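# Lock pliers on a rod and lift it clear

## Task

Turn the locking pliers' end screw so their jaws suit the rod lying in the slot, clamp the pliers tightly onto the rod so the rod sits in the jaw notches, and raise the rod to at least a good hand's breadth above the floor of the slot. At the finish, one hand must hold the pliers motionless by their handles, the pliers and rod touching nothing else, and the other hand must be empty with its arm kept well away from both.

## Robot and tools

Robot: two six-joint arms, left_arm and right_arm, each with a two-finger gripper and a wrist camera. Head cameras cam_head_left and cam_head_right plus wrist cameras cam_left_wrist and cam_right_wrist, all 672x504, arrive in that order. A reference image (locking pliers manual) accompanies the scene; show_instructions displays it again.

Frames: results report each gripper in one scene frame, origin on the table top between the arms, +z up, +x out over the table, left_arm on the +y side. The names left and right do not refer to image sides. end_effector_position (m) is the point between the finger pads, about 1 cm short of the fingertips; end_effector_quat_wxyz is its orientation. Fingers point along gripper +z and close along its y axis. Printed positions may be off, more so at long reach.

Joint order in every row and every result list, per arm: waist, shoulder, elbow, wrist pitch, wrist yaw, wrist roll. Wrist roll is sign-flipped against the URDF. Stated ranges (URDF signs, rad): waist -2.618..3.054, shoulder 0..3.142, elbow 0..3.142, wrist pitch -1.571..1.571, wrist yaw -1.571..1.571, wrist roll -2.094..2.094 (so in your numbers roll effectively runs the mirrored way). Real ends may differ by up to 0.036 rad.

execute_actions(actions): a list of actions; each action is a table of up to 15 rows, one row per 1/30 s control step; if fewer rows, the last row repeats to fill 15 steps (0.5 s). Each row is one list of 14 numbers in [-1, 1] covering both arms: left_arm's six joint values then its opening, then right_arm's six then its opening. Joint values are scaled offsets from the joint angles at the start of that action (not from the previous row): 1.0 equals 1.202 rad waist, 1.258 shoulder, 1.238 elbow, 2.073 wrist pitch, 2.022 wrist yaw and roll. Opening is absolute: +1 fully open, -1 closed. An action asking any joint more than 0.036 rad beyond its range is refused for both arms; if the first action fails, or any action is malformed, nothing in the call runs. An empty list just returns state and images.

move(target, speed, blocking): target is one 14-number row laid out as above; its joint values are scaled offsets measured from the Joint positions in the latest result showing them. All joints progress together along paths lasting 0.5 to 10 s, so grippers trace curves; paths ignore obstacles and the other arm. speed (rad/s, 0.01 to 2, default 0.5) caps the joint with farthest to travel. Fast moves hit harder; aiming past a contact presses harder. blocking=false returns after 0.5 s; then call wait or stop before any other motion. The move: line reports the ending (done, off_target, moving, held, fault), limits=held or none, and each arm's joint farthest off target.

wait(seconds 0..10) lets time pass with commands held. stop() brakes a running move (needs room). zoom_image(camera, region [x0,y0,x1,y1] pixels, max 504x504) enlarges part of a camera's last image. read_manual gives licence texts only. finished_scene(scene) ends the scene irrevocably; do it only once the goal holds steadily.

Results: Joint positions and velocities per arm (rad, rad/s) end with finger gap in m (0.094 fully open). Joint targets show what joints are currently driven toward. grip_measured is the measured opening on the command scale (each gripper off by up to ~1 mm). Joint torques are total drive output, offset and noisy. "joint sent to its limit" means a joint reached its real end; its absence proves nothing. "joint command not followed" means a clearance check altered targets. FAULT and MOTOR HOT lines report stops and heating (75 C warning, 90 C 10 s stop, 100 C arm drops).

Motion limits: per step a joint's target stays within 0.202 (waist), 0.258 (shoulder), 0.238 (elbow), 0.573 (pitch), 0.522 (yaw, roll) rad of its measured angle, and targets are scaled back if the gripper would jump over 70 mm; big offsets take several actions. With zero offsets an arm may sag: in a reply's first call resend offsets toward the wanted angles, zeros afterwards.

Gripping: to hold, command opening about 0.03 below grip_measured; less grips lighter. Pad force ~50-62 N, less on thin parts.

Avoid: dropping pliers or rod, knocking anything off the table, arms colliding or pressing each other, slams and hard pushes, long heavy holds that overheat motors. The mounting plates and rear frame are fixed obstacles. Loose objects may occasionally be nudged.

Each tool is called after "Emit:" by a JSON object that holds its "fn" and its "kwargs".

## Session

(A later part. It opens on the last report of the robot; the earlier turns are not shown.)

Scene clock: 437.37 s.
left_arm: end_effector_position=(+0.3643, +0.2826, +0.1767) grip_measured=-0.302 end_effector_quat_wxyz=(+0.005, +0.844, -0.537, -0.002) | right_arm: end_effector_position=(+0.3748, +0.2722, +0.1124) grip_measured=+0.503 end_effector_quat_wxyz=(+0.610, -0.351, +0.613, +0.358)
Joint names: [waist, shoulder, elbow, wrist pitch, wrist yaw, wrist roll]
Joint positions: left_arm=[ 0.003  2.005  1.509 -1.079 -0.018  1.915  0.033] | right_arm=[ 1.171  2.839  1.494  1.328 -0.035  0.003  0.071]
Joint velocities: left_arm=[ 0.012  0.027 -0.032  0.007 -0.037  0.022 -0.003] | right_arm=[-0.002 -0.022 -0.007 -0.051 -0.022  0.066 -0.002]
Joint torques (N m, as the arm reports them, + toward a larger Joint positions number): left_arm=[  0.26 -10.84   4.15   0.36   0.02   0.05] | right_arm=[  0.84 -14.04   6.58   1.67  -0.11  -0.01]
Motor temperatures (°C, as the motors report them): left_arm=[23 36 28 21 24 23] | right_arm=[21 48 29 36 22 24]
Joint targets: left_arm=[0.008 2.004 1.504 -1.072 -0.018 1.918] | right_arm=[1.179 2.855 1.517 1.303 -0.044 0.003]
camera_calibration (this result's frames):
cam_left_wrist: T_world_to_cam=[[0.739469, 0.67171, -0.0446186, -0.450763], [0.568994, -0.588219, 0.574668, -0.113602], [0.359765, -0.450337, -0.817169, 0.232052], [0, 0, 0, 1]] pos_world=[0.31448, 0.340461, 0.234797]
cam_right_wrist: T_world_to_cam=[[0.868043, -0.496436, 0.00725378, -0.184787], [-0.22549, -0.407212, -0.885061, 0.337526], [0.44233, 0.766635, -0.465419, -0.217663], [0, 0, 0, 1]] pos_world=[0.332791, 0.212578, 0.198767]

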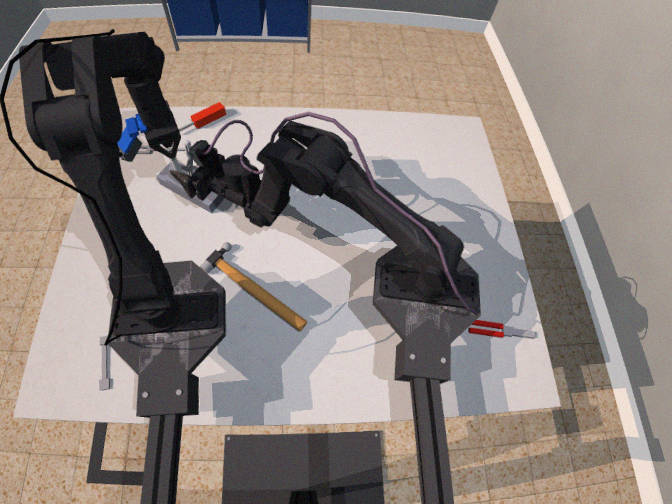

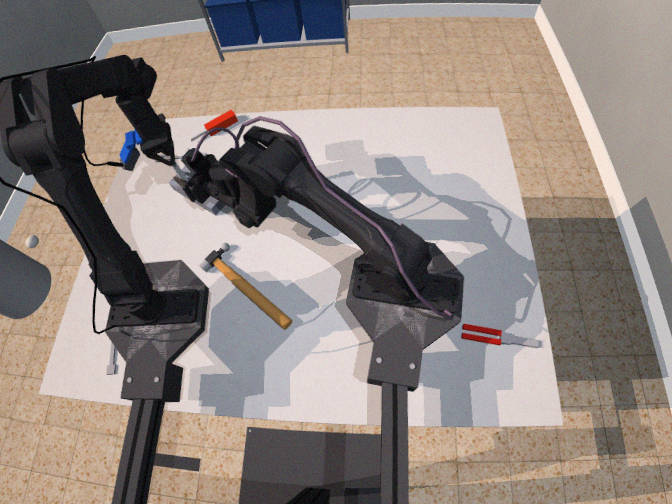

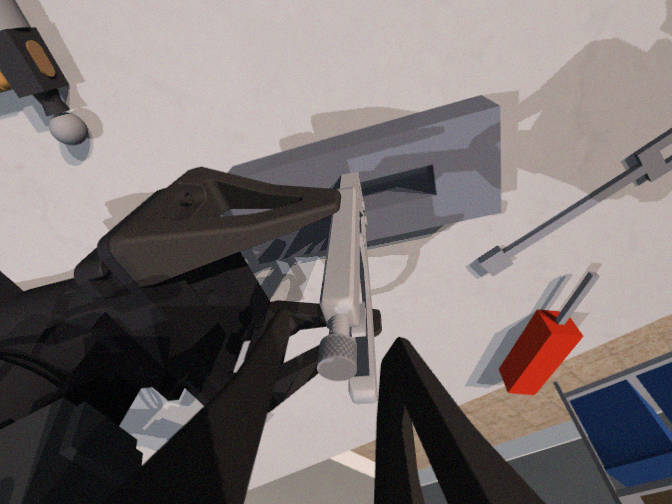

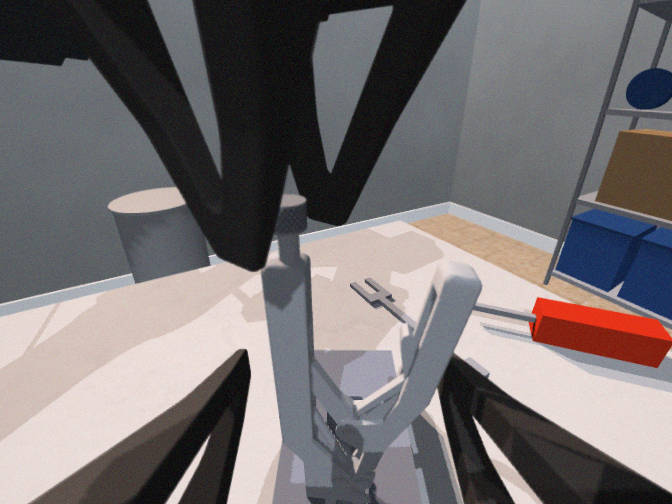

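Emit:
{"fn": "execute_actions", "kwargs": {"actions": [[[0.004,-0.002,0.0,0.003,0,0.0015,-0.36, 0.0066,0.0127,0.0186,-0.012,-0.0045,0,0.5],[0.004,-0.002,0.0,0.003,0,0.0015,-0.42, 0.0066,0.0127,0.0186,-0.012,-0.0045,0,0.5],[0.004,-0.002,0.0,0.003,0,0.0015,-0.48, 0.0066,0.0127,0.0186,-0.012,-0.0045,0,0.5],[0.004,-0.002,0.0,0.003,0,0.0015,-0.54, 0.0066,0.0127,0.0186,-0.012,-0.0045,0,0.5],[0.004,-0.002,0.0,0.003,0,0.0015,-0.6, 0.0066,0.0127,0.0186,-0.012,-0.0045,0,0.5],[0.004,-0.002,0.0,0.003,0,0.0015,-0.65, 0.0066,0.0127,0.0186,-0.012,-0.0045,0,0.5],[0.004,-0.002,0.0,0.003,0,0.0015,-0.69, 0.0066,0.0127,0.0186,-0.012,-0.0045,0,0.5],[0.004,-0.002,0.0,0.003,0,0.0015,-0.72, 0.0066,0.0127,0.0186,-0.012,-0.0045,0,0.5],[0.004,-0.002,0.0,0.003,0,0.0015,-0.74, 0.0066,0.0127,0.0186,-0.012,-0.0045,0,0.5],[0.004,-0.002,0.0,0.003,0,0.0015,-0.755, 0.0066,0.0127,0.0186,-0.012,-0.0045,0,0.5],[0.004,-0.002,0.0,0.003,0,0.0015,-0.77, 0.0066,0.0127,0.0186,-0.012,-0.0045,0,0.5],[0.004,-0.002,0.0,0.003,0,0.0015,-0.785, 0.0066,0.0127,0.0186,-0.012,-0.0045,0,0.5],[0.004,-0.002,0.0,0.003,0,0.0015,-0.80, 0.0066,0.0127,0.0186,-0.012,-0.0045,0,0.5]],[[0.004,-0.002,0.0,0.0,0,0.0015,-0.80, 0.0066,0.0127,0.0186,-0.012,-0.0045,0,0.475],[0.004,-0.002,0.0,0.0,0,0.0015,-0.80, 0.0066,0.0127,0.0186,-0.012,-0.0045,0,0.45],[0.004,-0.002,0.0,0.0,0,0.0015,-0.80, 0.0066,0.0127,0.0186,-0.012,-0.0045,0,0.425],[0.004,-0.002,0.0,0.0,0,0.0015,-0.80, 0.0066,0.0127,0.0186,-0.012,-0.0045,0,0.40],[0.004,-0.002,0.0,0.0,0,0.0015,-0.80, 0.0066,0.0127,0.0186,-0.012,-0.0045,0,0.375],[0.004,-0.002,0.0,0.0,0,0.0015,-0.80, 0.0066,0.0127,0.0186,-0.012,-0.0045,0,0.35],[0.004,-0.002,0.0,0.0,0,0.0015,-0.80, 0.0066,0.0127,0.0186,-0.012,-0.0045,0,0.325],[0.004,-0.002,0.0,0.0,0,0.0015,-0.80, 0.0066,0.0127,0.0186,-0.012,-0.0045,0,0.30],[0.004,-0.002,0.0,0.0,0,0.0015,-0.80, 0.0066,0.0127,0.0186,-0.012,-0.0045,0,0.275],[0.004,-0.002,0.0,0.0,0,0.0015,-0.80, 0.0066,0.0127,0.0186,-0.012,-0.0045,0,0.25],[0.004,-0.002,0.0,0.0,0,0.0015,-0.80, 0.0066,0.0127,0.0186,-0.012,-0.0045,0,0.225],[0.004,-0.002,0.0,0.0,0,0.0015,-0.80, 0.0066,0.0127,0.0186,-0.012,-0.0045,0,0.20]]]}}

Scene clock: 458.43 s.
left_arm: end_effector_position=(+0.3645, +0.2824, +0.1763) grip_measured=-0.791 end_effector_quat_wxyz=(+0.005, +0.844, -0.537, -0.002) | right_arm: end_effector_position=(+0.3771, +0.2709, +0.1124) grip_measured=+0.205 end_effector_quat_wxyz=(+0.613, -0.347, +0.616, +0.354)
Joint names: [waist, shoulder, elbow, wrist pitch, wrist yaw, wrist roll]
Joint positions: left_arm=[ 0.003  2.006  1.508 -1.077 -0.017  1.915  0.01 ] | right_arm=[ 1.171  2.839  1.494  1.328 -0.021  0.003  0.057]
Joint velocities: left_arm=[ 0.002 -0.017  0.012  0.007  0.007 -0.007  0.   ] | right_arm=[ 0.002 -0.002 -0.007  0.007  0.037  0.022  0.   ]
Joint torques (N m, as the arm reports them, + toward a larger Joint positions number): left_arm=[  0.14 -10.75   4.45   0.32   0.02   0.05] | right_arm=[  0.83 -13.93   6.59   1.66  -0.28  -0.01]
Motor temperatures (°C, as the motors report them): left_arm=[23 37 27 21 24 23] | right_arm=[21 48 29 36 22 24]
Joint targets: left_arm=[0.007 2.003 1.508 -1.074 -0.017 1.918] | right_arm=[1.179 2.855 1.517 1.303 -0.044 0.003]
camera_calibration (this result's frames):
cam_left_wrist: T_world_to_cam=[[0.739478, 0.671675, -0.0450007, -0.450723], [0.568726, -0.587573, 0.575594, -0.113814], [0.360171, -0.451232, -0.816497, 0.231505], [0, 0, 0, 1]] pos_world=[0.314647, 0.340328, 0.234251]
cam_right_wrist: T_world_to_cam=[[0.860757, -0.508964, 0.00723035, -0.181227], [-0.231471, -0.404034, -0.884974, 0.338855], [0.453341, 0.760074, -0.465585, -0.220026], [0, 0, 0, 1]] pos_world=[0.334174, 0.211907, 0.198747]

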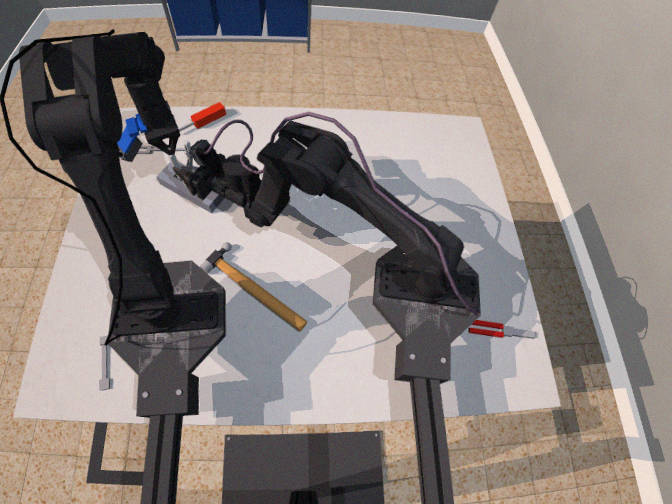

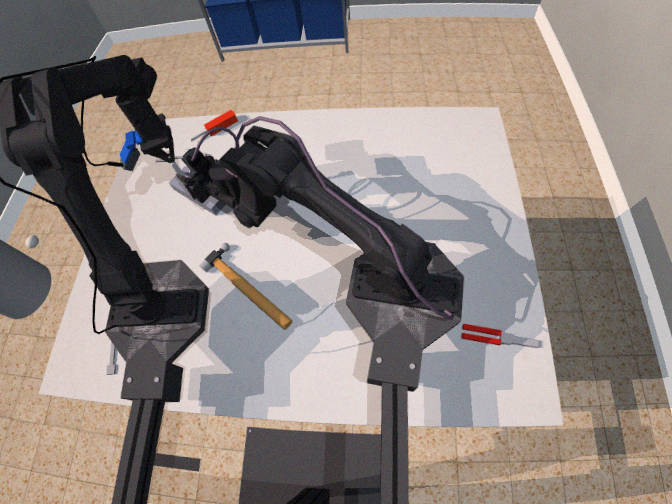

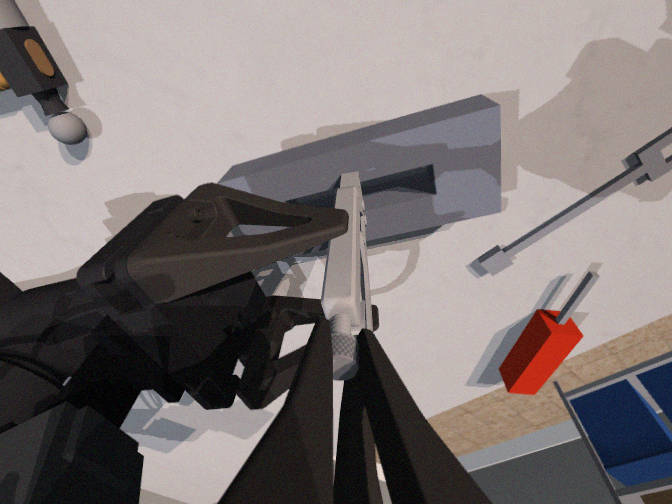

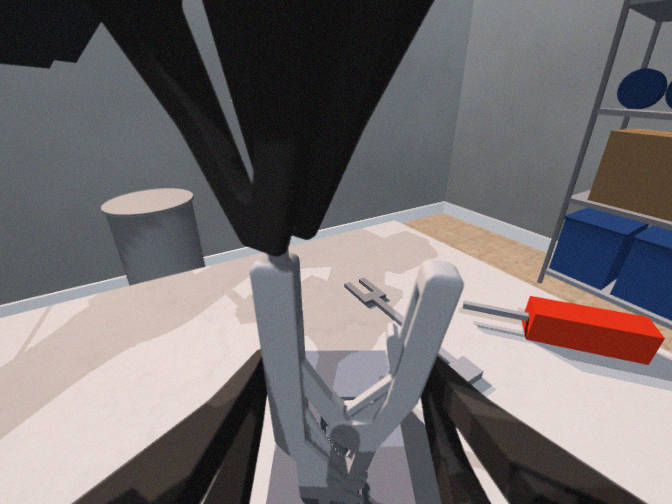

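Emit:
{"fn": "execute_actions", "kwargs": {"actions": [[[0.003,-0.002,0.0,0.001,0,0.0015,-0.805, 0.0066,0.0127,0.0186,-0.012,-0.011,0,0.19],[0.003,-0.002,0.0,0.001,0,0.0015,-0.81, 0.0066,0.0127,0.0186,-0.012,-0.011,0,0.18],[0.003,-0.002,0.0,0.001,0,0.0015,-0.815, 0.0066,0.0127,0.0186,-0.012,-0.011,0,0.17],[0.003,-0.002,0.0,0.001,0,0.0015,-0.82, 0.0066,0.0127,0.0186,-0.012,-0.011,0,0.16],[0.003,-0.002,0.0,0.001,0,0.0015,-0.82, 0.0066,0.0127,0.0186,-0.012,-0.011,0,0.15],[0.003,-0.002,0.0,0.001,0,0.0015,-0.82, 0.0066,0.0127,0.0186,-0.012,-0.011,0,0.14],[0.003,-0.002,0.0,0.001,0,0.0015,-0.82, 0.0066,0.0127,0.0186,-0.012,-0.011,0,0.13],[0.003,-0.002,0.0,0.001,0,0.0015,-0.82, 0.0066,0.0127,0.0186,-0.012,-0.011,0,0.12],[0.003,-0.002,0.0,0.001,0,0.0015,-0.82, 0.0066,0.0127,0.0186,-0.012,-0.011,0,0.11],[0.003,-0.002,0.0,0.001,0,0.0015,-0.82, 0.0066,0.0127,0.0186,-0.012,-0.011,0,0.10],[0.003,-0.002,0.0,0.001,0,0.0015,-0.82, 0.0066,0.0127,0.0186,-0.012,-0.011,0,0.09]]]}}

Emit:
{"fn": "zoom_image", "kwargs": {"camera": "cam_right_wrist", "region": [220, 220, 480, 504]}}

Scene clock: 474.63 s.
left_arm: end_effector_position=(+0.3651, +0.2818, +0.1763) grip_measured=-0.806 end_effector_quat_wxyz=(+0.006, +0.844, -0.537, +0.000) | right_arm: end_effector_position=(+0.3756, +0.2718, +0.1124) grip_measured=+0.094 end_effector_quat_wxyz=(+0.611, -0.350, +0.614, +0.357)
Joint names: [waist, shoulder, elbow, wrist pitch, wrist yaw, wrist roll]
Joint positions: left_arm=[ 0.003  2.006  1.508 -1.075 -0.013  1.915  0.009] | right_arm=[ 1.171  2.839  1.494  1.328 -0.03   0.003  0.051]
Joint velocities: left_arm=[-0.002  0.002 -0.007  0.022 -0.022  0.022  0.001] | right_arm=[-0.002  0.002 -0.002 -0.007 -0.007  0.037 -0.   ]
Joint torques (N m, as the arm reports them, + toward a larger Joint positions number): left_arm=[  0.12 -10.75   4.45   0.3   -0.02   0.06] | right_arm=[  0.84 -13.96   6.48   1.66  -0.14  -0.01]
Motor temperatures (°C, as the motors report them): left_arm=[23 37 27 21 24 23] | right_arm=[21 48 29 36 22 24]
Joint targets: left_arm=[0.006 2.003 1.508 -1.074 -0.017 1.918] | right_arm=[1.179 2.855 1.517 1.303 -0.043 0.003]
camera_calibration (this result's frames):
cam_left_wrist: T_world_to_cam=[[0.739532, 0.671564, -0.0457661, -0.450547], [0.567468, -0.585442, 0.578997, -0.115232], [0.362041, -0.454158, -0.814044, 0.230737], [0, 0, 0, 1]] pos_world=[0.315048, 0.3399, 0.233929]
cam_right_wrist: T_world_to_cam=[[0.865571, -0.500734, 0.00724546, -0.183574], [-0.227541, -0.406135, -0.885031, 0.337983], [0.446107, 0.764409, -0.465476, -0.218476], [0, 0, 0, 1]] pos_world=[0.333265, 0.21235, 0.19876]

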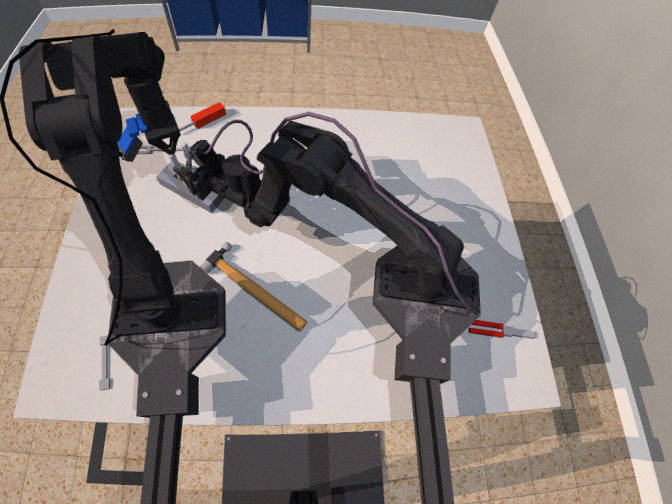

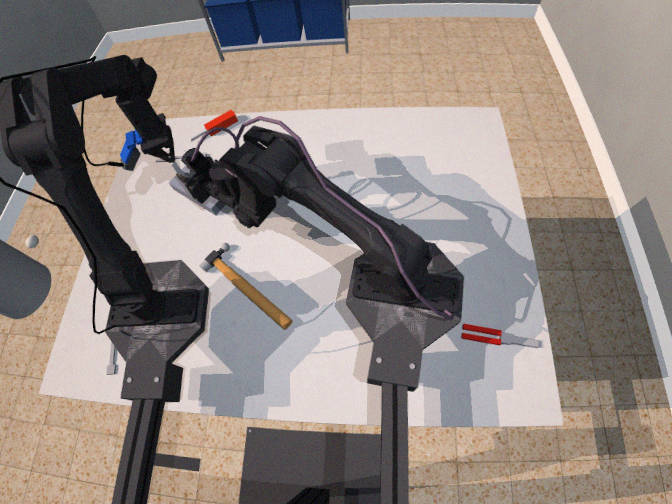

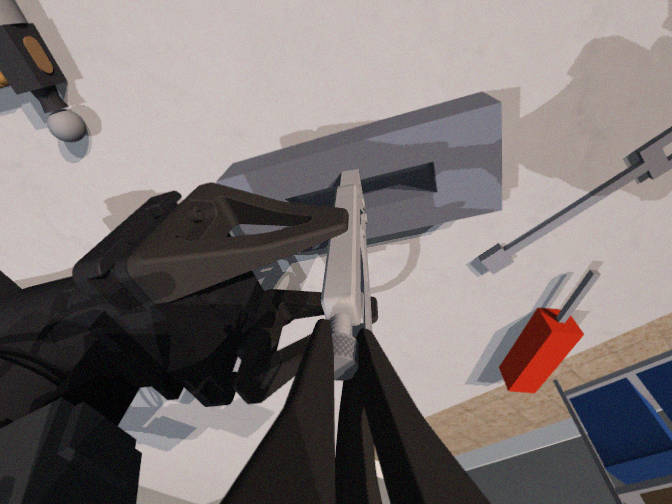

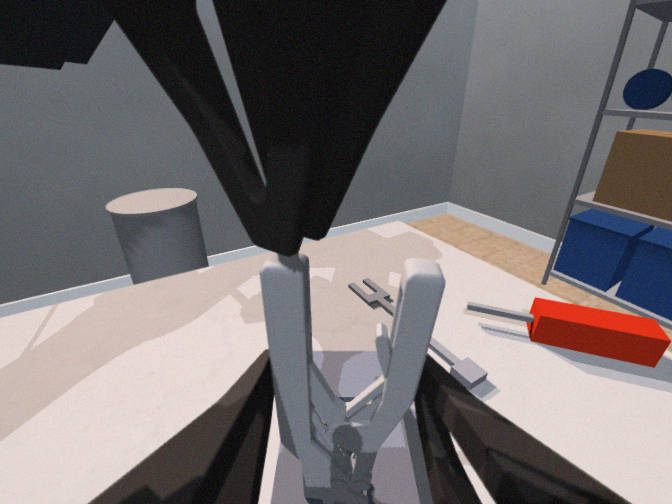

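Region (220, 220, 480, 504) of cam_right_wrist's 672x504 image, scaled by 1.775, with more detail than that image has; it fills the left 461 columns of this view, and the rest is white.

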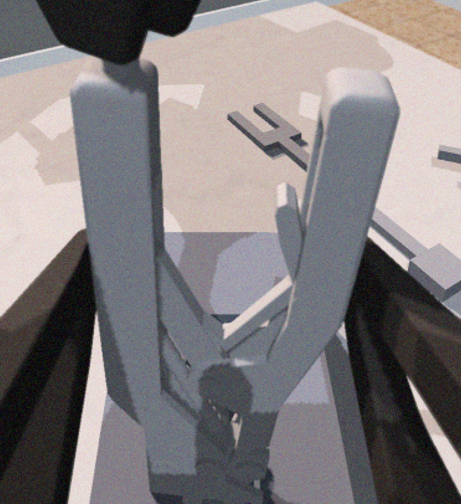

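Emit:
{"fn": "move", "kwargs": {"target": [0.003,-0.002,0.0,0.001,-0.002,-0.99,-0.83, 0.0066,0.0127,0.0186,-0.012,-0.006,0,0.09], "speed": 2.0}}

Scene clock: 485.23 s.
left_arm: end_effector_position=(+0.3638, +0.2827, +0.1763) grip_measured=-0.815 end_effector_quat_wxyz=(-0.006, -0.009, +1.000, -0.002) | right_arm: end_effector_position=(+0.3756, +0.2718, +0.1127) grip_measured=+0.094 end_effector_quat_wxyz=(+0.612, -0.350, +0.613, +0.357)
Joint names: [waist, shoulder, elbow, wrist pitch, wrist yaw, wrist roll]
Joint positions: left_arm=[ 0.003  2.006  1.508 -1.079 -0.019 -0.075  0.009] | right_arm=[ 1.171  2.839  1.494  1.329 -0.03   0.003  0.051]
Joint velocities: left_arm=[ 0.017  0.002 -0.007  0.007 -0.022 -0.037  0.   ] | right_arm=[ 0.007  0.012 -0.007 -0.022  0.022  0.022  0.001]
Joint torques (N m, as the arm reports them, + toward a larger Joint positions number): left_arm=[  0.07 -10.74   4.44   0.36   0.04  -0.1 ] | right_arm=[  0.82 -14.02   6.54   1.65  -0.14  -0.01]
Motor temperatures (°C, as the motors report them): left_arm=[23 37 27 21 24 23] | right_arm=[21 48 29 36 22 24]
Joint targets: left_arm=[0.006 2.003 1.508 -1.073 -0.017 -0.087] | right_arm=[1.179 2.855 1.517 1.303 -0.043 0.003]
move: off_target (right_arm); limits=none; left_arm: farthest joint: the wrist roll, 0.012 radians from its target (2.002 radians at the start); right_arm: farthest joint: the wrist pitch, 0.026 radians from its target (0.025 radians at the start)
camera_calibration (this result's frames):
cam_left_wrist: T_world_to_cam=[[0.312017, -0.949459, -0.0342514, 0.161536], [-0.763034, -0.271906, 0.586385, 0.280184], [-0.566061, -0.156827, -0.809308, 0.484416], [0, 0, 0, 1]] pos_world=[0.437597, 0.305525, 0.23328]
cam_right_wrist: T_world_to_cam=[[0.865559, -0.500753, 0.0072805, -0.183573], [-0.227013, -0.40527, -0.885563, 0.337861], [0.446399, 0.764854, -0.464463, -0.218688], [0, 0, 0, 1]] pos_world=[0.333215, 0.212265, 0.198961]

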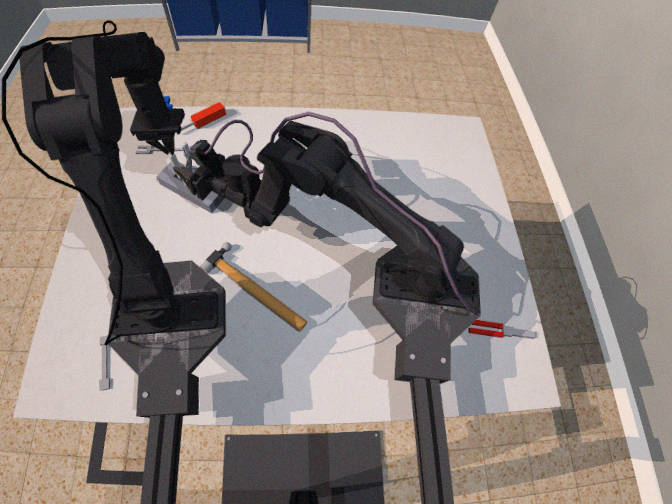

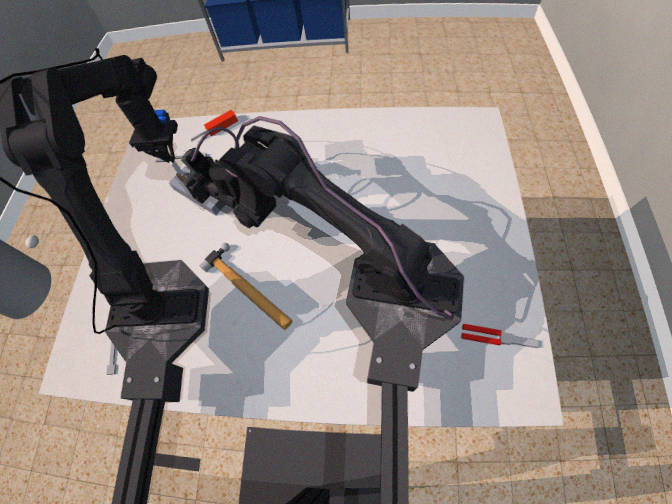

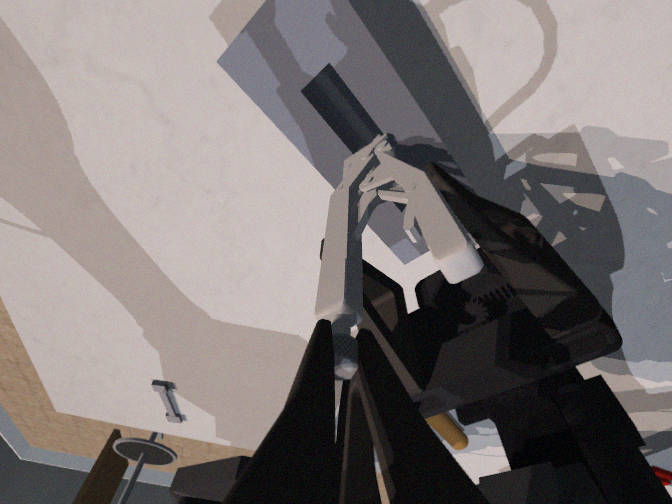

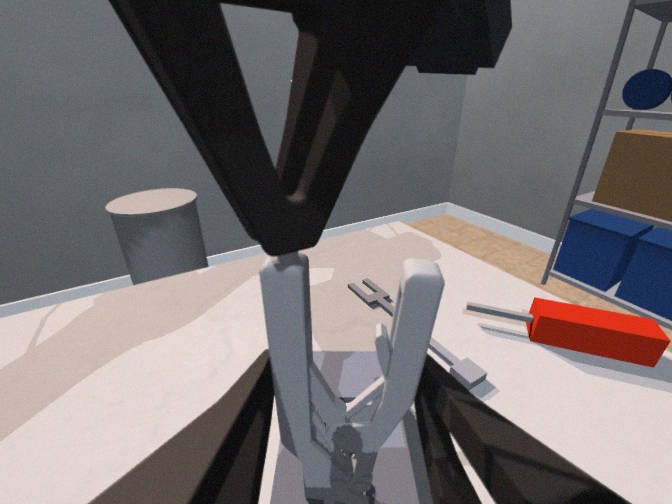

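Emit:
{"fn": "zoom_image", "kwargs": {"camera": "cam_left_wrist", "region": [280, 50, 450, 220]}}

Region (280, 50, 450, 220) of cam_left_wrist's 672x504 image, scaled by 2.965, with more detail than that image has.

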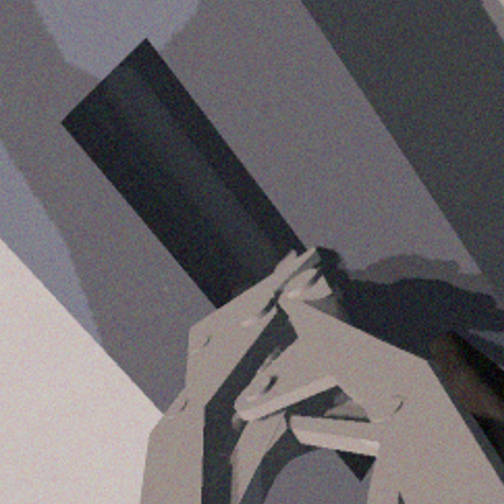

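Emit:
{"fn": "execute_actions", "kwargs": {"actions": [[[0.003,-0.002,0,0.003,0.001,-0.03,-0.83, 0.0066,0.0127,0.0186,-0.012,-0.006,0,0.09],[0.003,-0.002,0,0.003,0.001,-0.07,-0.83, 0.0066,0.0127,0.0186,-0.012,-0.006,0,0.09],[0.003,-0.002,0,0.003,0.001,-0.12,-0.83, 0.0066,0.0127,0.0186,-0.012,-0.006,0,0.09],[0.003,-0.002,0,0.003,0.001,-0.18,-0.83, 0.0066,0.0127,0.0186,-0.012,-0.006,0,0.09],[0.003,-0.002,0,0.003,0.001,-0.24,-0.83, 0.0066,0.0127,0.0186,-0.012,-0.006,0,0.09],[0.003,-0.002,0,0.003,0.001,-0.30,-0.83, 0.0066,0.0127,0.0186,-0.012,-0.006,0,0.09],[0.003,-0.002,0,0.003,0.001,-0.35,-0.83, 0.0066,0.0127,0.0186,-0.012,-0.006,0,0.09],[0.003,-0.002,0,0.003,0.001,-0.39,-0.83, 0.0066,0.0127,0.0186,-0.012,-0.006,0,0.09],[0.003,-0.002,0,0.003,0.001,-0.42,-0.83, 0.0066,0.0127,0.0186,-0.012,-0.006,0,0.09]]]}}

Scene clock: 506.70 s.
left_arm: end_effector_position=(+0.3638, +0.2837, +0.1763) grip_measured=-0.815 end_effector_quat_wxyz=(-0.006, +0.358, +0.934, -0.002) | right_arm: end_effector_position=(+0.3756, +0.2718, +0.1127) grip_measured=+0.094 end_effector_quat_wxyz=(+0.612, -0.350, +0.613, +0.357)
Joint names: [waist, shoulder, elbow, wrist pitch, wrist yaw, wrist roll]
Joint positions: left_arm=[ 0.003  2.006  1.508 -1.079 -0.024 -0.825  0.009] | right_arm=[ 1.171  2.839  1.494  1.329 -0.03   0.003  0.051]
Joint velocities: left_arm=[-0.002  0.002 -0.007 -0.007  0.051 -0.505 -0.   ] | right_arm=[-0.017 -0.002 -0.007  0.007  0.037 -0.081 -0.001]
Joint torques (N m, as the arm reports them, + toward a larger Joint positions number): left_arm=[  0.08 -10.74   4.45   0.35   0.12  -0.09] | right_arm=[  0.88 -14.01   6.55   1.66  -0.15  -0.01]
Motor temperatures (°C, as the motors report them): left_arm=[23 37 27 21 24 23] | right_arm=[21 49 29 36 22 24]
Joint targets: left_arm=[0.006 2.003 1.508 -1.073 -0.017 -0.924] | right_arm=[1.179 2.855 1.517 1.304 -0.042 0.003]
camera_calibration (this result's frames):
cam_left_wrist: T_world_to_cam=[[-0.419249, -0.907347, -0.0308531, 0.415919], [-0.743129, 0.323452, 0.585781, 0.104352], [-0.521527, 0.268516, -0.809882, 0.347757], [0, 0, 0, 1]] pos_world=[0.433285, 0.250252, 0.233347]
cam_right_wrist: T_world_to_cam=[[0.865559, -0.500753, 0.0072805, -0.183573], [-0.227013, -0.40527, -0.885563, 0.337861], [0.446399, 0.764854, -0.464463, -0.218688], [0, 0, 0, 1]] pos_world=[0.333215, 0.212265, 0.198961]

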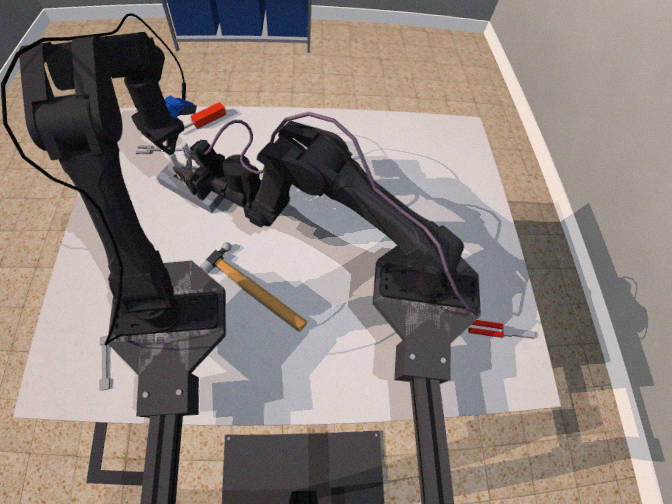

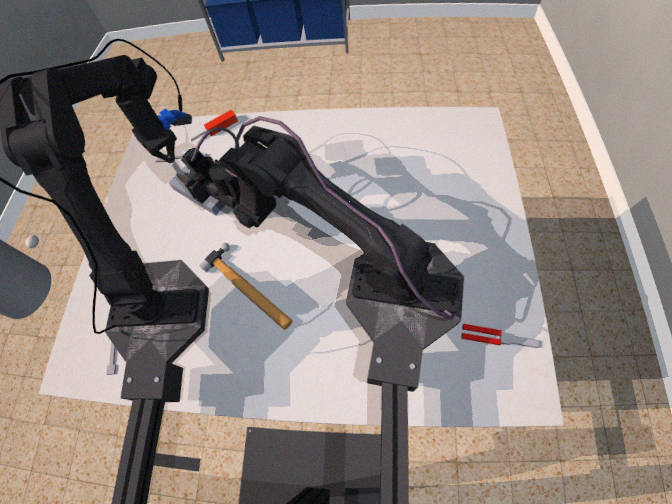

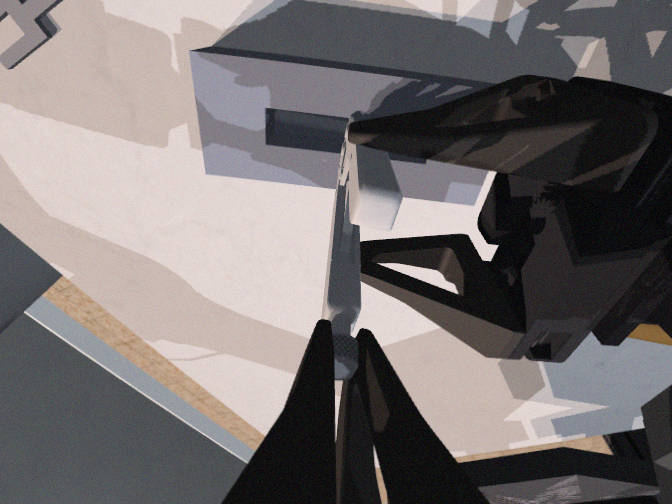

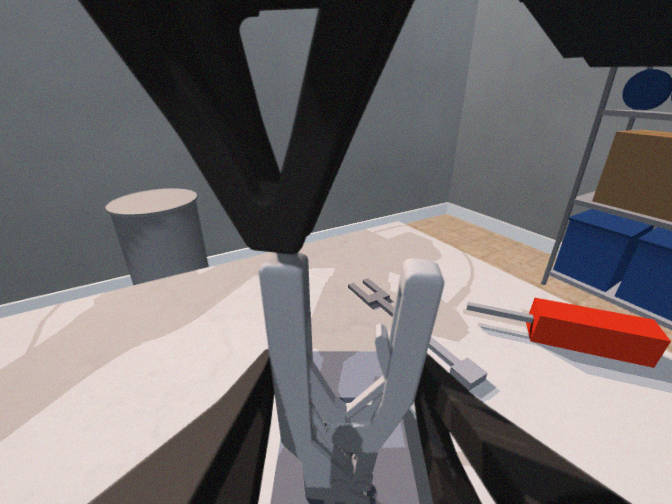

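Emit:
{"fn": "execute_actions", "kwargs": {"actions": [[[0.003,-0.002,0,0.003,0.003,-0.045,-0.72, 0.0066,0.0127,0.0186,-0.012,-0.006,0,0.09],[0.003,-0.002,0,0.003,0.003,-0.045,-0.62, 0.0066,0.0127,0.0186,-0.012,-0.006,0,0.09],[0.003,-0.002,0,0.003,0.003,-0.02,-0.6, 0.0066,0.0127,0.0186,-0.012,-0.006,0,0.09],[0.003,-0.002,0,0.003,0.003,0.03,-0.6, 0.0066,0.0127,0.0186,-0.012,-0.006,0,0.09],[0.003,-0.002,0,0.003,0.003,0.10,-0.6, 0.0066,0.0127,0.0186,-0.012,-0.006,0,0.09],[0.003,-0.002,0,0.003,0.003,0.18,-0.6, 0.0066,0.0127,0.0186,-0.012,-0.006,0,0.09],[0.003,-0.002,0,0.003,0.003,0.26,-0.6, 0.0066,0.0127,0.0186,-0.012,-0.006,0,0.09],[0.003,-0.002,0,0.003,0.003,0.34,-0.6, 0.0066,0.0127,0.0186,-0.012,-0.006,0,0.09],[0.003,-0.002,0,0.003,0.003,0.7,-0.6, 0.0066,0.0127,0.0186,-0.012,-0.006,0,0.09]],[[0.003,-0.002,0,0.001,0.0,0.9,-0.6, 0.0066,0.0127,0.0186,-0.012,-0.006,0,0.09]],[[0.003,-0.002,0,0.001,0.0,0.25,-0.6, 0.0066,0.0127,0.0186,-0.012,-0.006,0,0.09],[0.003,-0.002,0,0.001,0.0,0.25,-0.6, 0.0066,0.0127,0.0186,-0.012,-0.006,0,0.09],[0.003,-0.002,0,0.001,0.0,0.25,-0.6, 0.0066,0.0127,0.0186,-0.012,-0.006,0,0.09],[0.003,-0.002,0,0.001,0.0,0.25,-0.6, 0.0066,0.0127,0.0186,-0.012,-0.006,0,0.09],[0.003,-0.002,0,0.001,0.0,0.25,-0.6, 0.0066,0.0127,0.0186,-0.012,-0.006,0,0.09],[0.003,-0.002,0,0.001,0.0,0.25,-0.64, 0.0066,0.0127,0.0186,-0.012,-0.006,0,0.09],[0.003,-0.002,0,0.001,0.0,0.25,-0.68, 0.0066,0.0127,0.0186,-0.012,-0.006,0,0.09],[0.003,-0.002,0,0.001,0.0,0.25,-0.71, 0.0066,0.0127,0.0186,-0.012,-0.006,0,0.09],[0.003,-0.002,0,0.001,0.0,0.24,-0.74, 0.0066,0.0127,0.0186,-0.012,-0.006,0,0.09],[0.003,-0.002,0,0.001,0.0,0.23,-0.76, 0.0066,0.0127,0.0186,-0.012,-0.006,0,0.09],[0.003,-0.002,0,0.001,0.0,0.22,-0.78, 0.0066,0.0127,0.0186,-0.012,-0.006,0,0.09],[0.003,-0.002,0,0.001,0.0,0.21,-0.80, 0.0066,0.0127,0.0186,-0.012,-0.006,0,0.09],[0.003,-0.002,0,0.001,0.0,0.21,-0.815, 0.0066,0.0127,0.0186,-0.012,-0.006,0,0.09],[0.003,-0.002,0,0.001,0.0,0.21,-0.83, 0.0066,0.0127,0.0186,-0.012,-0.006,0,0.09]],[[0.003,-0.002,0,0.001,0.0,-0.03,-0.83, 0.0066,0.0127,0.0186,-0.012,-0.006,0,0.09],[0.003,-0.002,0,0.001,0.0,-0.08,-0.83, 0.0066,0.0127,0.0186,-0.012,-0.006,0,0.09],[0.003,-0.002,0,0.001,0.0,-0.15,-0.83, 0.0066,0.0127,0.0186,-0.012,-0.006,0,0.09],[0.003,-0.002,0,0.001,0.0,-0.23,-0.83, 0.0066,0.0127,0.0186,-0.012,-0.006,0,0.09],[0.003,-0.002,0,0.001,0.0,-0.31,-0.83, 0.0066,0.0127,0.0186,-0.012,-0.006,0,0.09],[0.003,-0.002,0,0.001,0.0,-0.39,-0.83, 0.0066,0.0127,0.0186,-0.012,-0.006,0,0.09],[0.003,-0.002,0,0.001,0.0,-0.7,-0.83, 0.0066,0.0127,0.0186,-0.012,-0.006,0,0.09]]]}}

Scene clock: 535.50 s.
left_arm: end_effector_position=(+0.3642, +0.2835, +0.1763) grip_measured=-0.815 end_effector_quat_wxyz=(-0.004, -0.461, +0.887, +0.002) | right_arm: end_effector_position=(+0.3755, +0.2718, +0.1127) grip_measured=+0.094 end_effector_quat_wxyz=(+0.612, -0.350, +0.613, +0.357)
Joint names: [waist, shoulder, elbow, wrist pitch, wrist yaw, wrist roll]
Joint positions: left_arm=[ 0.003  2.006  1.508 -1.078 -0.023  0.866  0.009] | right_arm=[ 1.171  2.839  1.494  1.329 -0.031  0.003  0.051]
Joint velocities: left_arm=[-0.002 -0.002 -0.002  0.007 -0.022 -1.766 -0.001] | right_arm=[ 0.007  0.002 -0.012  0.051 -0.037  0.037 -0.   ]
Joint torques (N m, as the arm reports them, + toward a larger Joint positions number): left_arm=[  0.07 -10.74   4.45   0.3    0.01  -0.17] | right_arm=[  0.82 -14.03   6.56   1.67  -0.13  -0.01]
Motor temperatures (°C, as the motors report them): left_arm=[23 37 27 21 24 23] | right_arm=[21 49 29 36 22 24]
Joint targets: left_arm=[0.006 2.003 1.508 -1.077 -0.024 0.589] | right_arm=[1.179 2.855 1.517 1.304 -0.044 0.003]
camera_calibration (this result's frames):
cam_left_wrist: T_world_to_cam=[[0.950706, -0.306912, -0.0443203, -0.250791], [-0.225953, -0.783512, 0.578839, 0.23143], [-0.212378, -0.540291, -0.814237, 0.465498], [0, 0, 0, 1]] pos_world=[0.389583, 0.355862, 0.23395]
cam_right_wrist: T_world_to_cam=[[0.865941, -0.500093, 0.00728263, -0.183761], [-0.226698, -0.405437, -0.885567, 0.337791], [0.445819, 0.765198, -0.464454, -0.218564], [0, 0, 0, 1]] pos_world=[0.333142, 0.2123, 0.198962]

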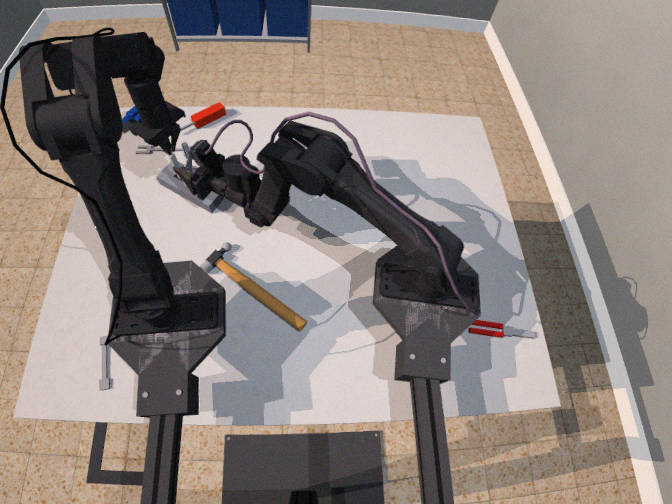

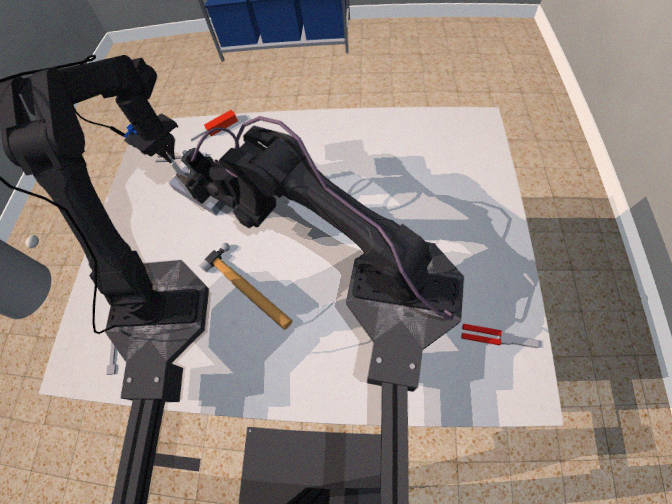

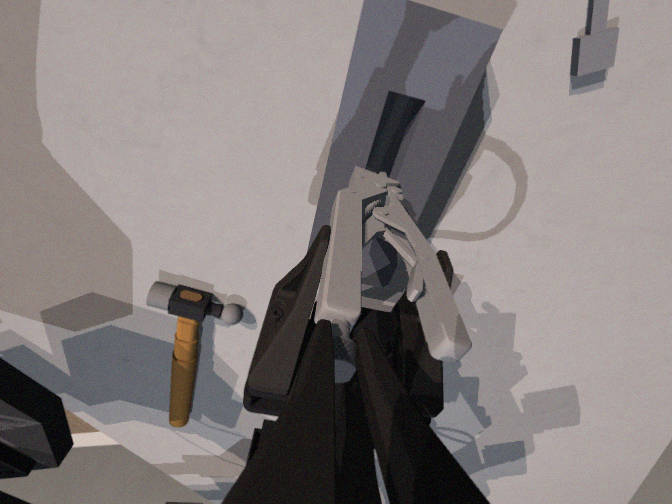

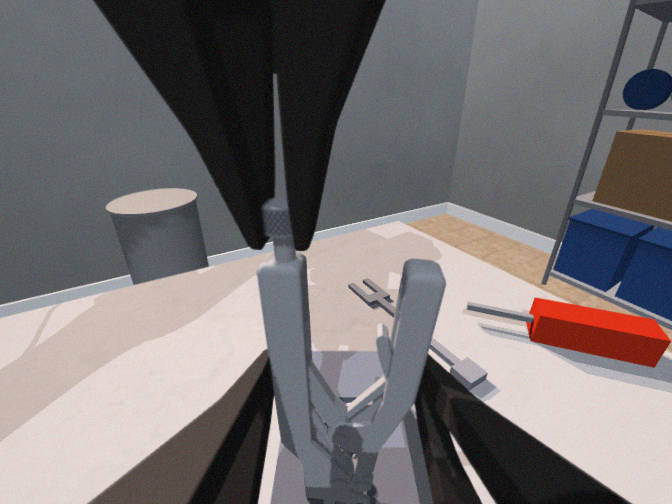

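Emit:
{"fn": "execute_actions", "kwargs": {"actions": []}}

Emit:
{"fn": "zoom_image", "kwargs": {"camera": "cam_left_wrist", "region": [320, 70, 450, 210]}}

Scene clock: 538.30 s.
left_arm: end_effector_position=(+0.3642, +0.2835, +0.1763) grip_measured=-0.815 end_effector_quat_wxyz=(-0.005, -0.347, +0.938, +0.002) | right_arm: end_effector_position=(+0.3756, +0.2718, +0.1127) grip_measured=+0.094 end_effector_quat_wxyz=(+0.612, -0.350, +0.613, +0.357)
Joint names: [waist, shoulder, elbow, wrist pitch, wrist yaw, wrist roll]
Joint positions: left_arm=[ 0.003  2.006  1.508 -1.078 -0.023  0.616  0.009] | right_arm=[ 1.171  2.839  1.494  1.329 -0.03   0.003  0.051]
Joint velocities: left_arm=[ 0.002  0.017  0.007 -0.066 -0.037 -0.022 -0.001] | right_arm=[-0.007 -0.012 -0.017 -0.081  0.007  0.037  0.   ]
Joint torques (N m, as the arm reports them, + toward a larger Joint positions number): left_arm=[  0.07 -10.75   4.45   0.3    0.01  -0.22] | right_arm=[  0.85 -14.04   6.6    1.69  -0.15   0.  ]
Motor temperatures (°C, as the motors report them): left_arm=[23 37 27 21 24 23] | right_arm=[21 49 29 36 22 24]
Joint targets: left_arm=[0.006 2.003 1.508 -1.077 -0.024 0.589] | right_arm=[1.179 2.855 1.517 1.304 -0.043 0.003]
camera_calibration (this result's frames):
cam_left_wrist: T_world_to_cam=[[0.845281, -0.532564, -0.0432979, -0.148607], [-0.412464, -0.701873, 0.580731, 0.275869], [-0.339666, -0.473022, -0.812943, 0.492552], [0, 0, 0, 1]] pos_world=[0.406704, 0.34747, 0.233776]
cam_right_wrist: T_world_to_cam=[[0.865559, -0.500753, 0.0072805, -0.183573], [-0.227013, -0.40527, -0.885563, 0.337861], [0.446399, 0.764854, -0.464463, -0.218688], [0, 0, 0, 1]] pos_world=[0.333215, 0.212265, 0.198961]

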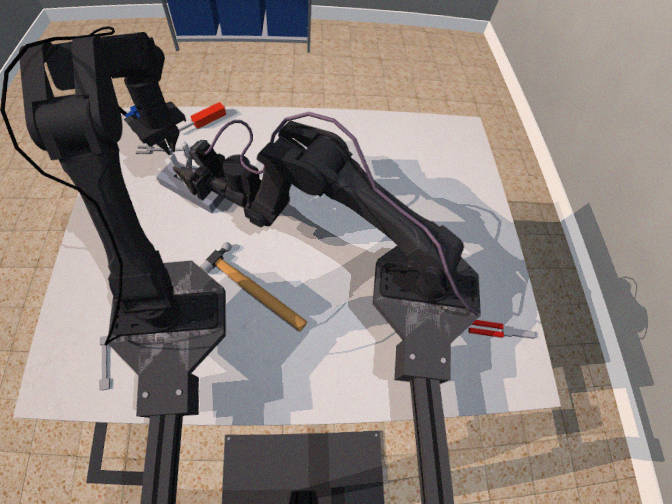

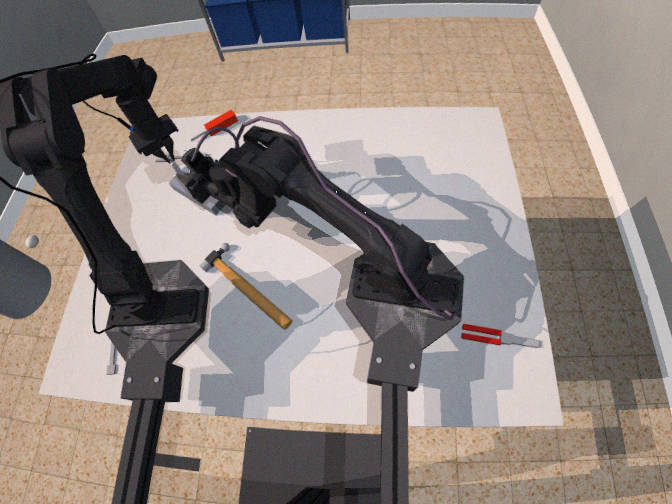

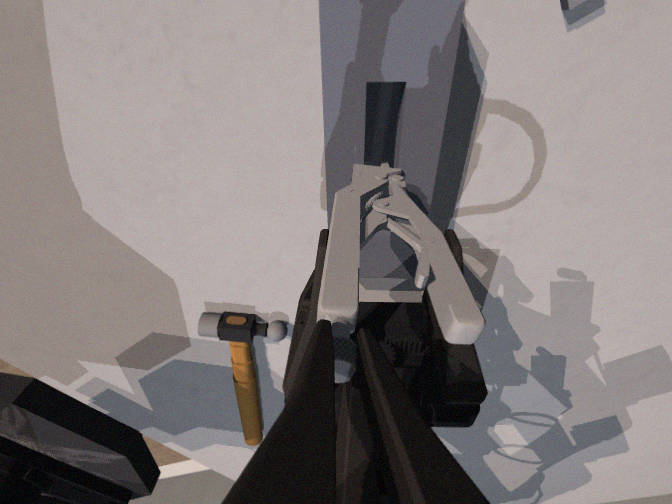

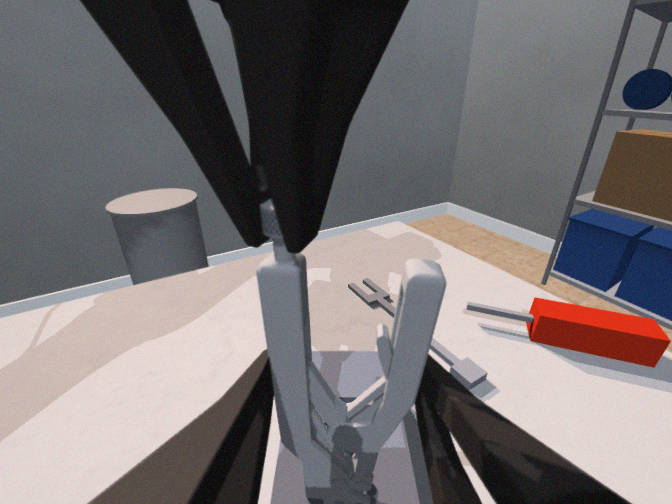

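Region (320, 70, 450, 210) of cam_left_wrist's 672x504 image, scaled by 3.600, with more detail than that image has; it fills the left 468 columns of this view, and the rest is white.

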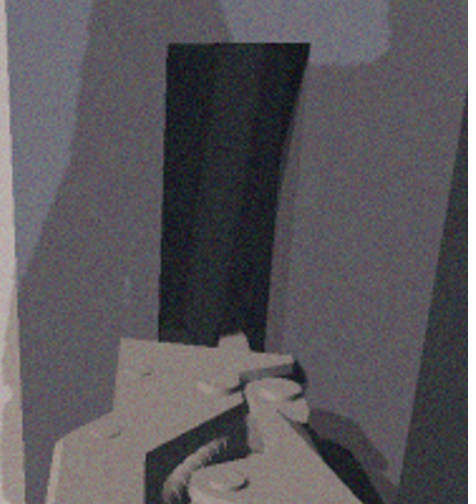

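Emit:
{"fn": "execute_actions", "kwargs": {"actions": [[[0.003,-0.002,0,0.0005,0.0,-0.01,-0.83, 0.0066,0.0127,0.0186,-0.012,-0.004,0,0.13],[0.003,-0.002,0,0.0005,0.0,-0.03,-0.83, 0.0066,0.0127,0.0186,-0.012,-0.002,0,0.17],[0.003,-0.002,0,0.0005,0.0,-0.08,-0.83, 0.0066,0.0127,0.0186,-0.012,0,0,0.21],[0.003,-0.002,0,0.0005,0.0,-0.15,-0.83, 0.0066,0.0127,0.0186,-0.012,0,0,0.22],[0.003,-0.002,0,0.0005,0.0,-0.23,-0.83, 0.0066,0.0127,0.0186,-0.012,0,0,0.22],[0.003,-0.002,0,0.0005,0.0,-0.31,-0.83, 0.0066,0.0127,0.0186,-0.012,0,0,0.22],[0.003,-0.002,0,0.0005,0.0,-0.39,-0.83, 0.0066,0.0127,0.0186,-0.012,0,0,0.22],[0.003,-0.002,0,0.0005,0.0,-0.45,-0.83, 0.0066,0.0127,0.0186,-0.012,0,0,0.22],[0.003,-0.002,0,0.0005,0.0,-0.50,-0.83, 0.0066,0.0127,0.0186,-0.012,0,0,0.22]],[[0.003,0.0,0,0.0005,0.0,-0.06,-0.83, 0.0066,0.0127,0.0186,-0.012,-0.003,0,0.22],[0.003,0.0,0,0.0005,0.0,-0.06,-0.83, 0.0066,0.0127,0.0186,-0.012,-0.003,0,0.21],[0.003,0.0,0,0.0005,0.0,-0.06,-0.83, 0.0066,0.0127,0.0186,-0.012,-0.004,0,0.195],[0.003,0.0,0,0.0005,0.0,-0.06,-0.83, 0.0066,0.0127,0.0186,-0.012,-0.005,0,0.18],[0.003,0.0,0,0.0005,0.0,-0.06,-0.83, 0.0066,0.0127,0.0186,-0.012,-0.006,0,0.165],[0.003,0.0,0,0.0005,0.0,-0.06,-0.83, 0.0066,0.0127,0.0186,-0.012,-0.007,0,0.15],[0.003,0.0,0,0.0005,0.0,-0.06,-0.83, 0.0066,0.0127,0.0186,-0.012,-0.008,0,0.135],[0.003,0.0,0,0.0005,0.0,-0.06,-0.83, 0.0066,0.0127,0.0186,-0.012,-0.009,0,0.12],[0.003,0.0,0,0.0005,0.0,-0.06,-0.83, 0.0066,0.0127,0.0186,-0.012,-0.010,0,0.11],[0.003,0.0,0,0.0005,0.0,-0.06,-0.83, 0.0066,0.0127,0.0186,-0.012,-0.010,0,0.10]]]}}

Scene clock: 559.50 s.
left_arm: end_effector_position=(+0.3658, +0.2840, +0.1763) grip_measured=-0.816 end_effector_quat_wxyz=(-0.002, +0.136, +0.991, +0.001) | right_arm: end_effector_position=(+0.3752, +0.2720, +0.1122) grip_measured=+0.103 end_effector_quat_wxyz=(+0.611, -0.350, +0.614, +0.357)
Joint names: [waist, shoulder, elbow, wrist pitch, wrist yaw, wrist roll]
Joint positions: left_arm=[ 0.003  2.006  1.508 -1.071 -0.025 -0.366  0.009] | right_arm=[ 1.172  2.839  1.494  1.327 -0.03   0.003  0.052]
Joint velocities: left_arm=[-0.002 -0.002  0.002  0.007  0.066 -0.037 -0.   ] | right_arm=[ 0.002  0.007  0.012 -0.066 -0.007  0.022 -0.001]
Joint torques (N m, as the arm reports them, + toward a larger Joint positions number): left_arm=[  0.07 -10.54   4.45   0.3    0.02  -0.06] | right_arm=[  0.83 -13.99   6.57   1.67  -0.12  -0.01]
Motor temperatures (°C, as the motors report them): left_arm=[23 37 27 21 24 23] | right_arm=[21 49 30 36 22 24]
Joint targets: left_arm=[0.006 2.006 1.508 -1.073 -0.025 -0.379] | right_arm=[1.180 2.855 1.517 1.302 -0.042 0.003]
camera_calibration (this result's frames):
cam_left_wrist: T_world_to_cam=[[0.0272551, -0.998925, -0.0374927, 0.280922], [-0.813904, -0.0439511, 0.579334, 0.237161], [-0.580359, 0.0147257, -0.814227, 0.443097], [0, 0, 0, 1]] pos_world=[0.442525, 0.284519, 0.233919]
cam_right_wrist: T_world_to_cam=[[0.865963, -0.500061, 0.00685508, -0.183373], [-0.227859, -0.406715, -0.884683, 0.338067], [0.445183, 0.764541, -0.466143, -0.218183], [0, 0, 0, 1]] pos_world=[0.332957, 0.212609, 0.198634]

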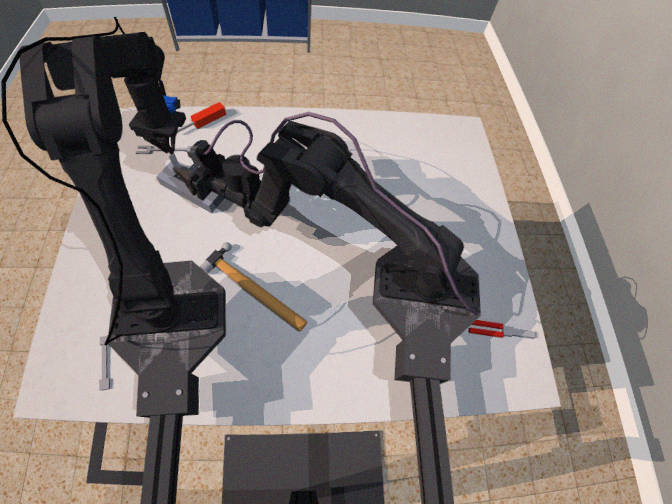

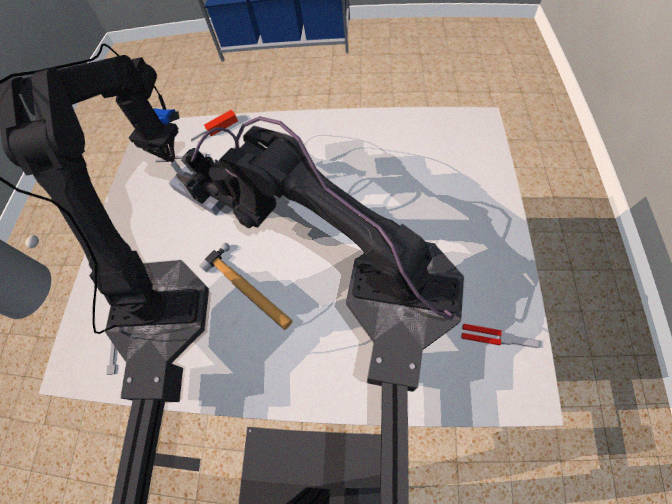

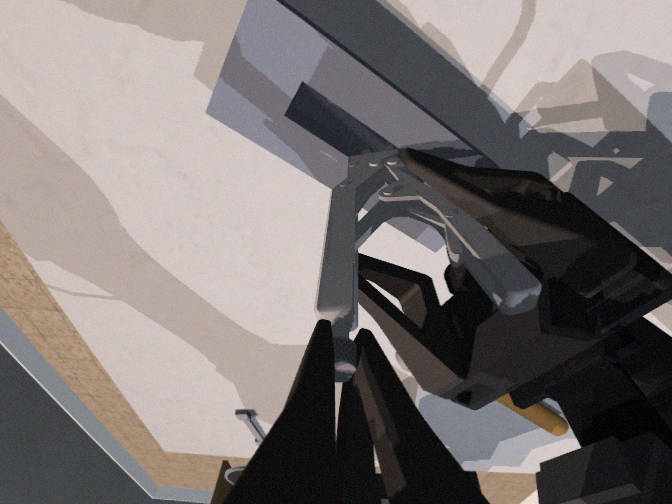

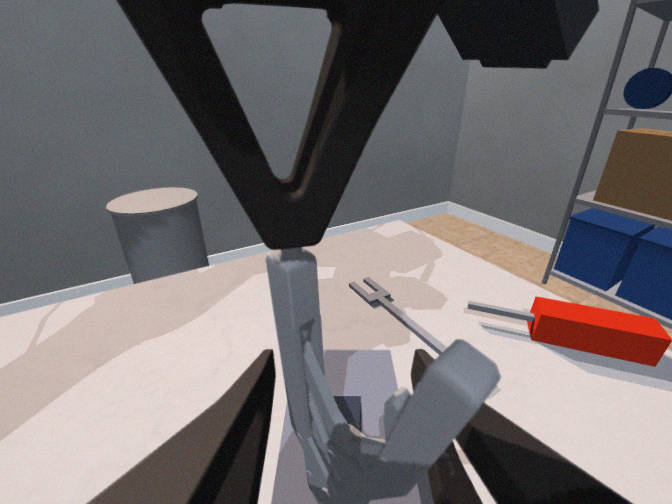

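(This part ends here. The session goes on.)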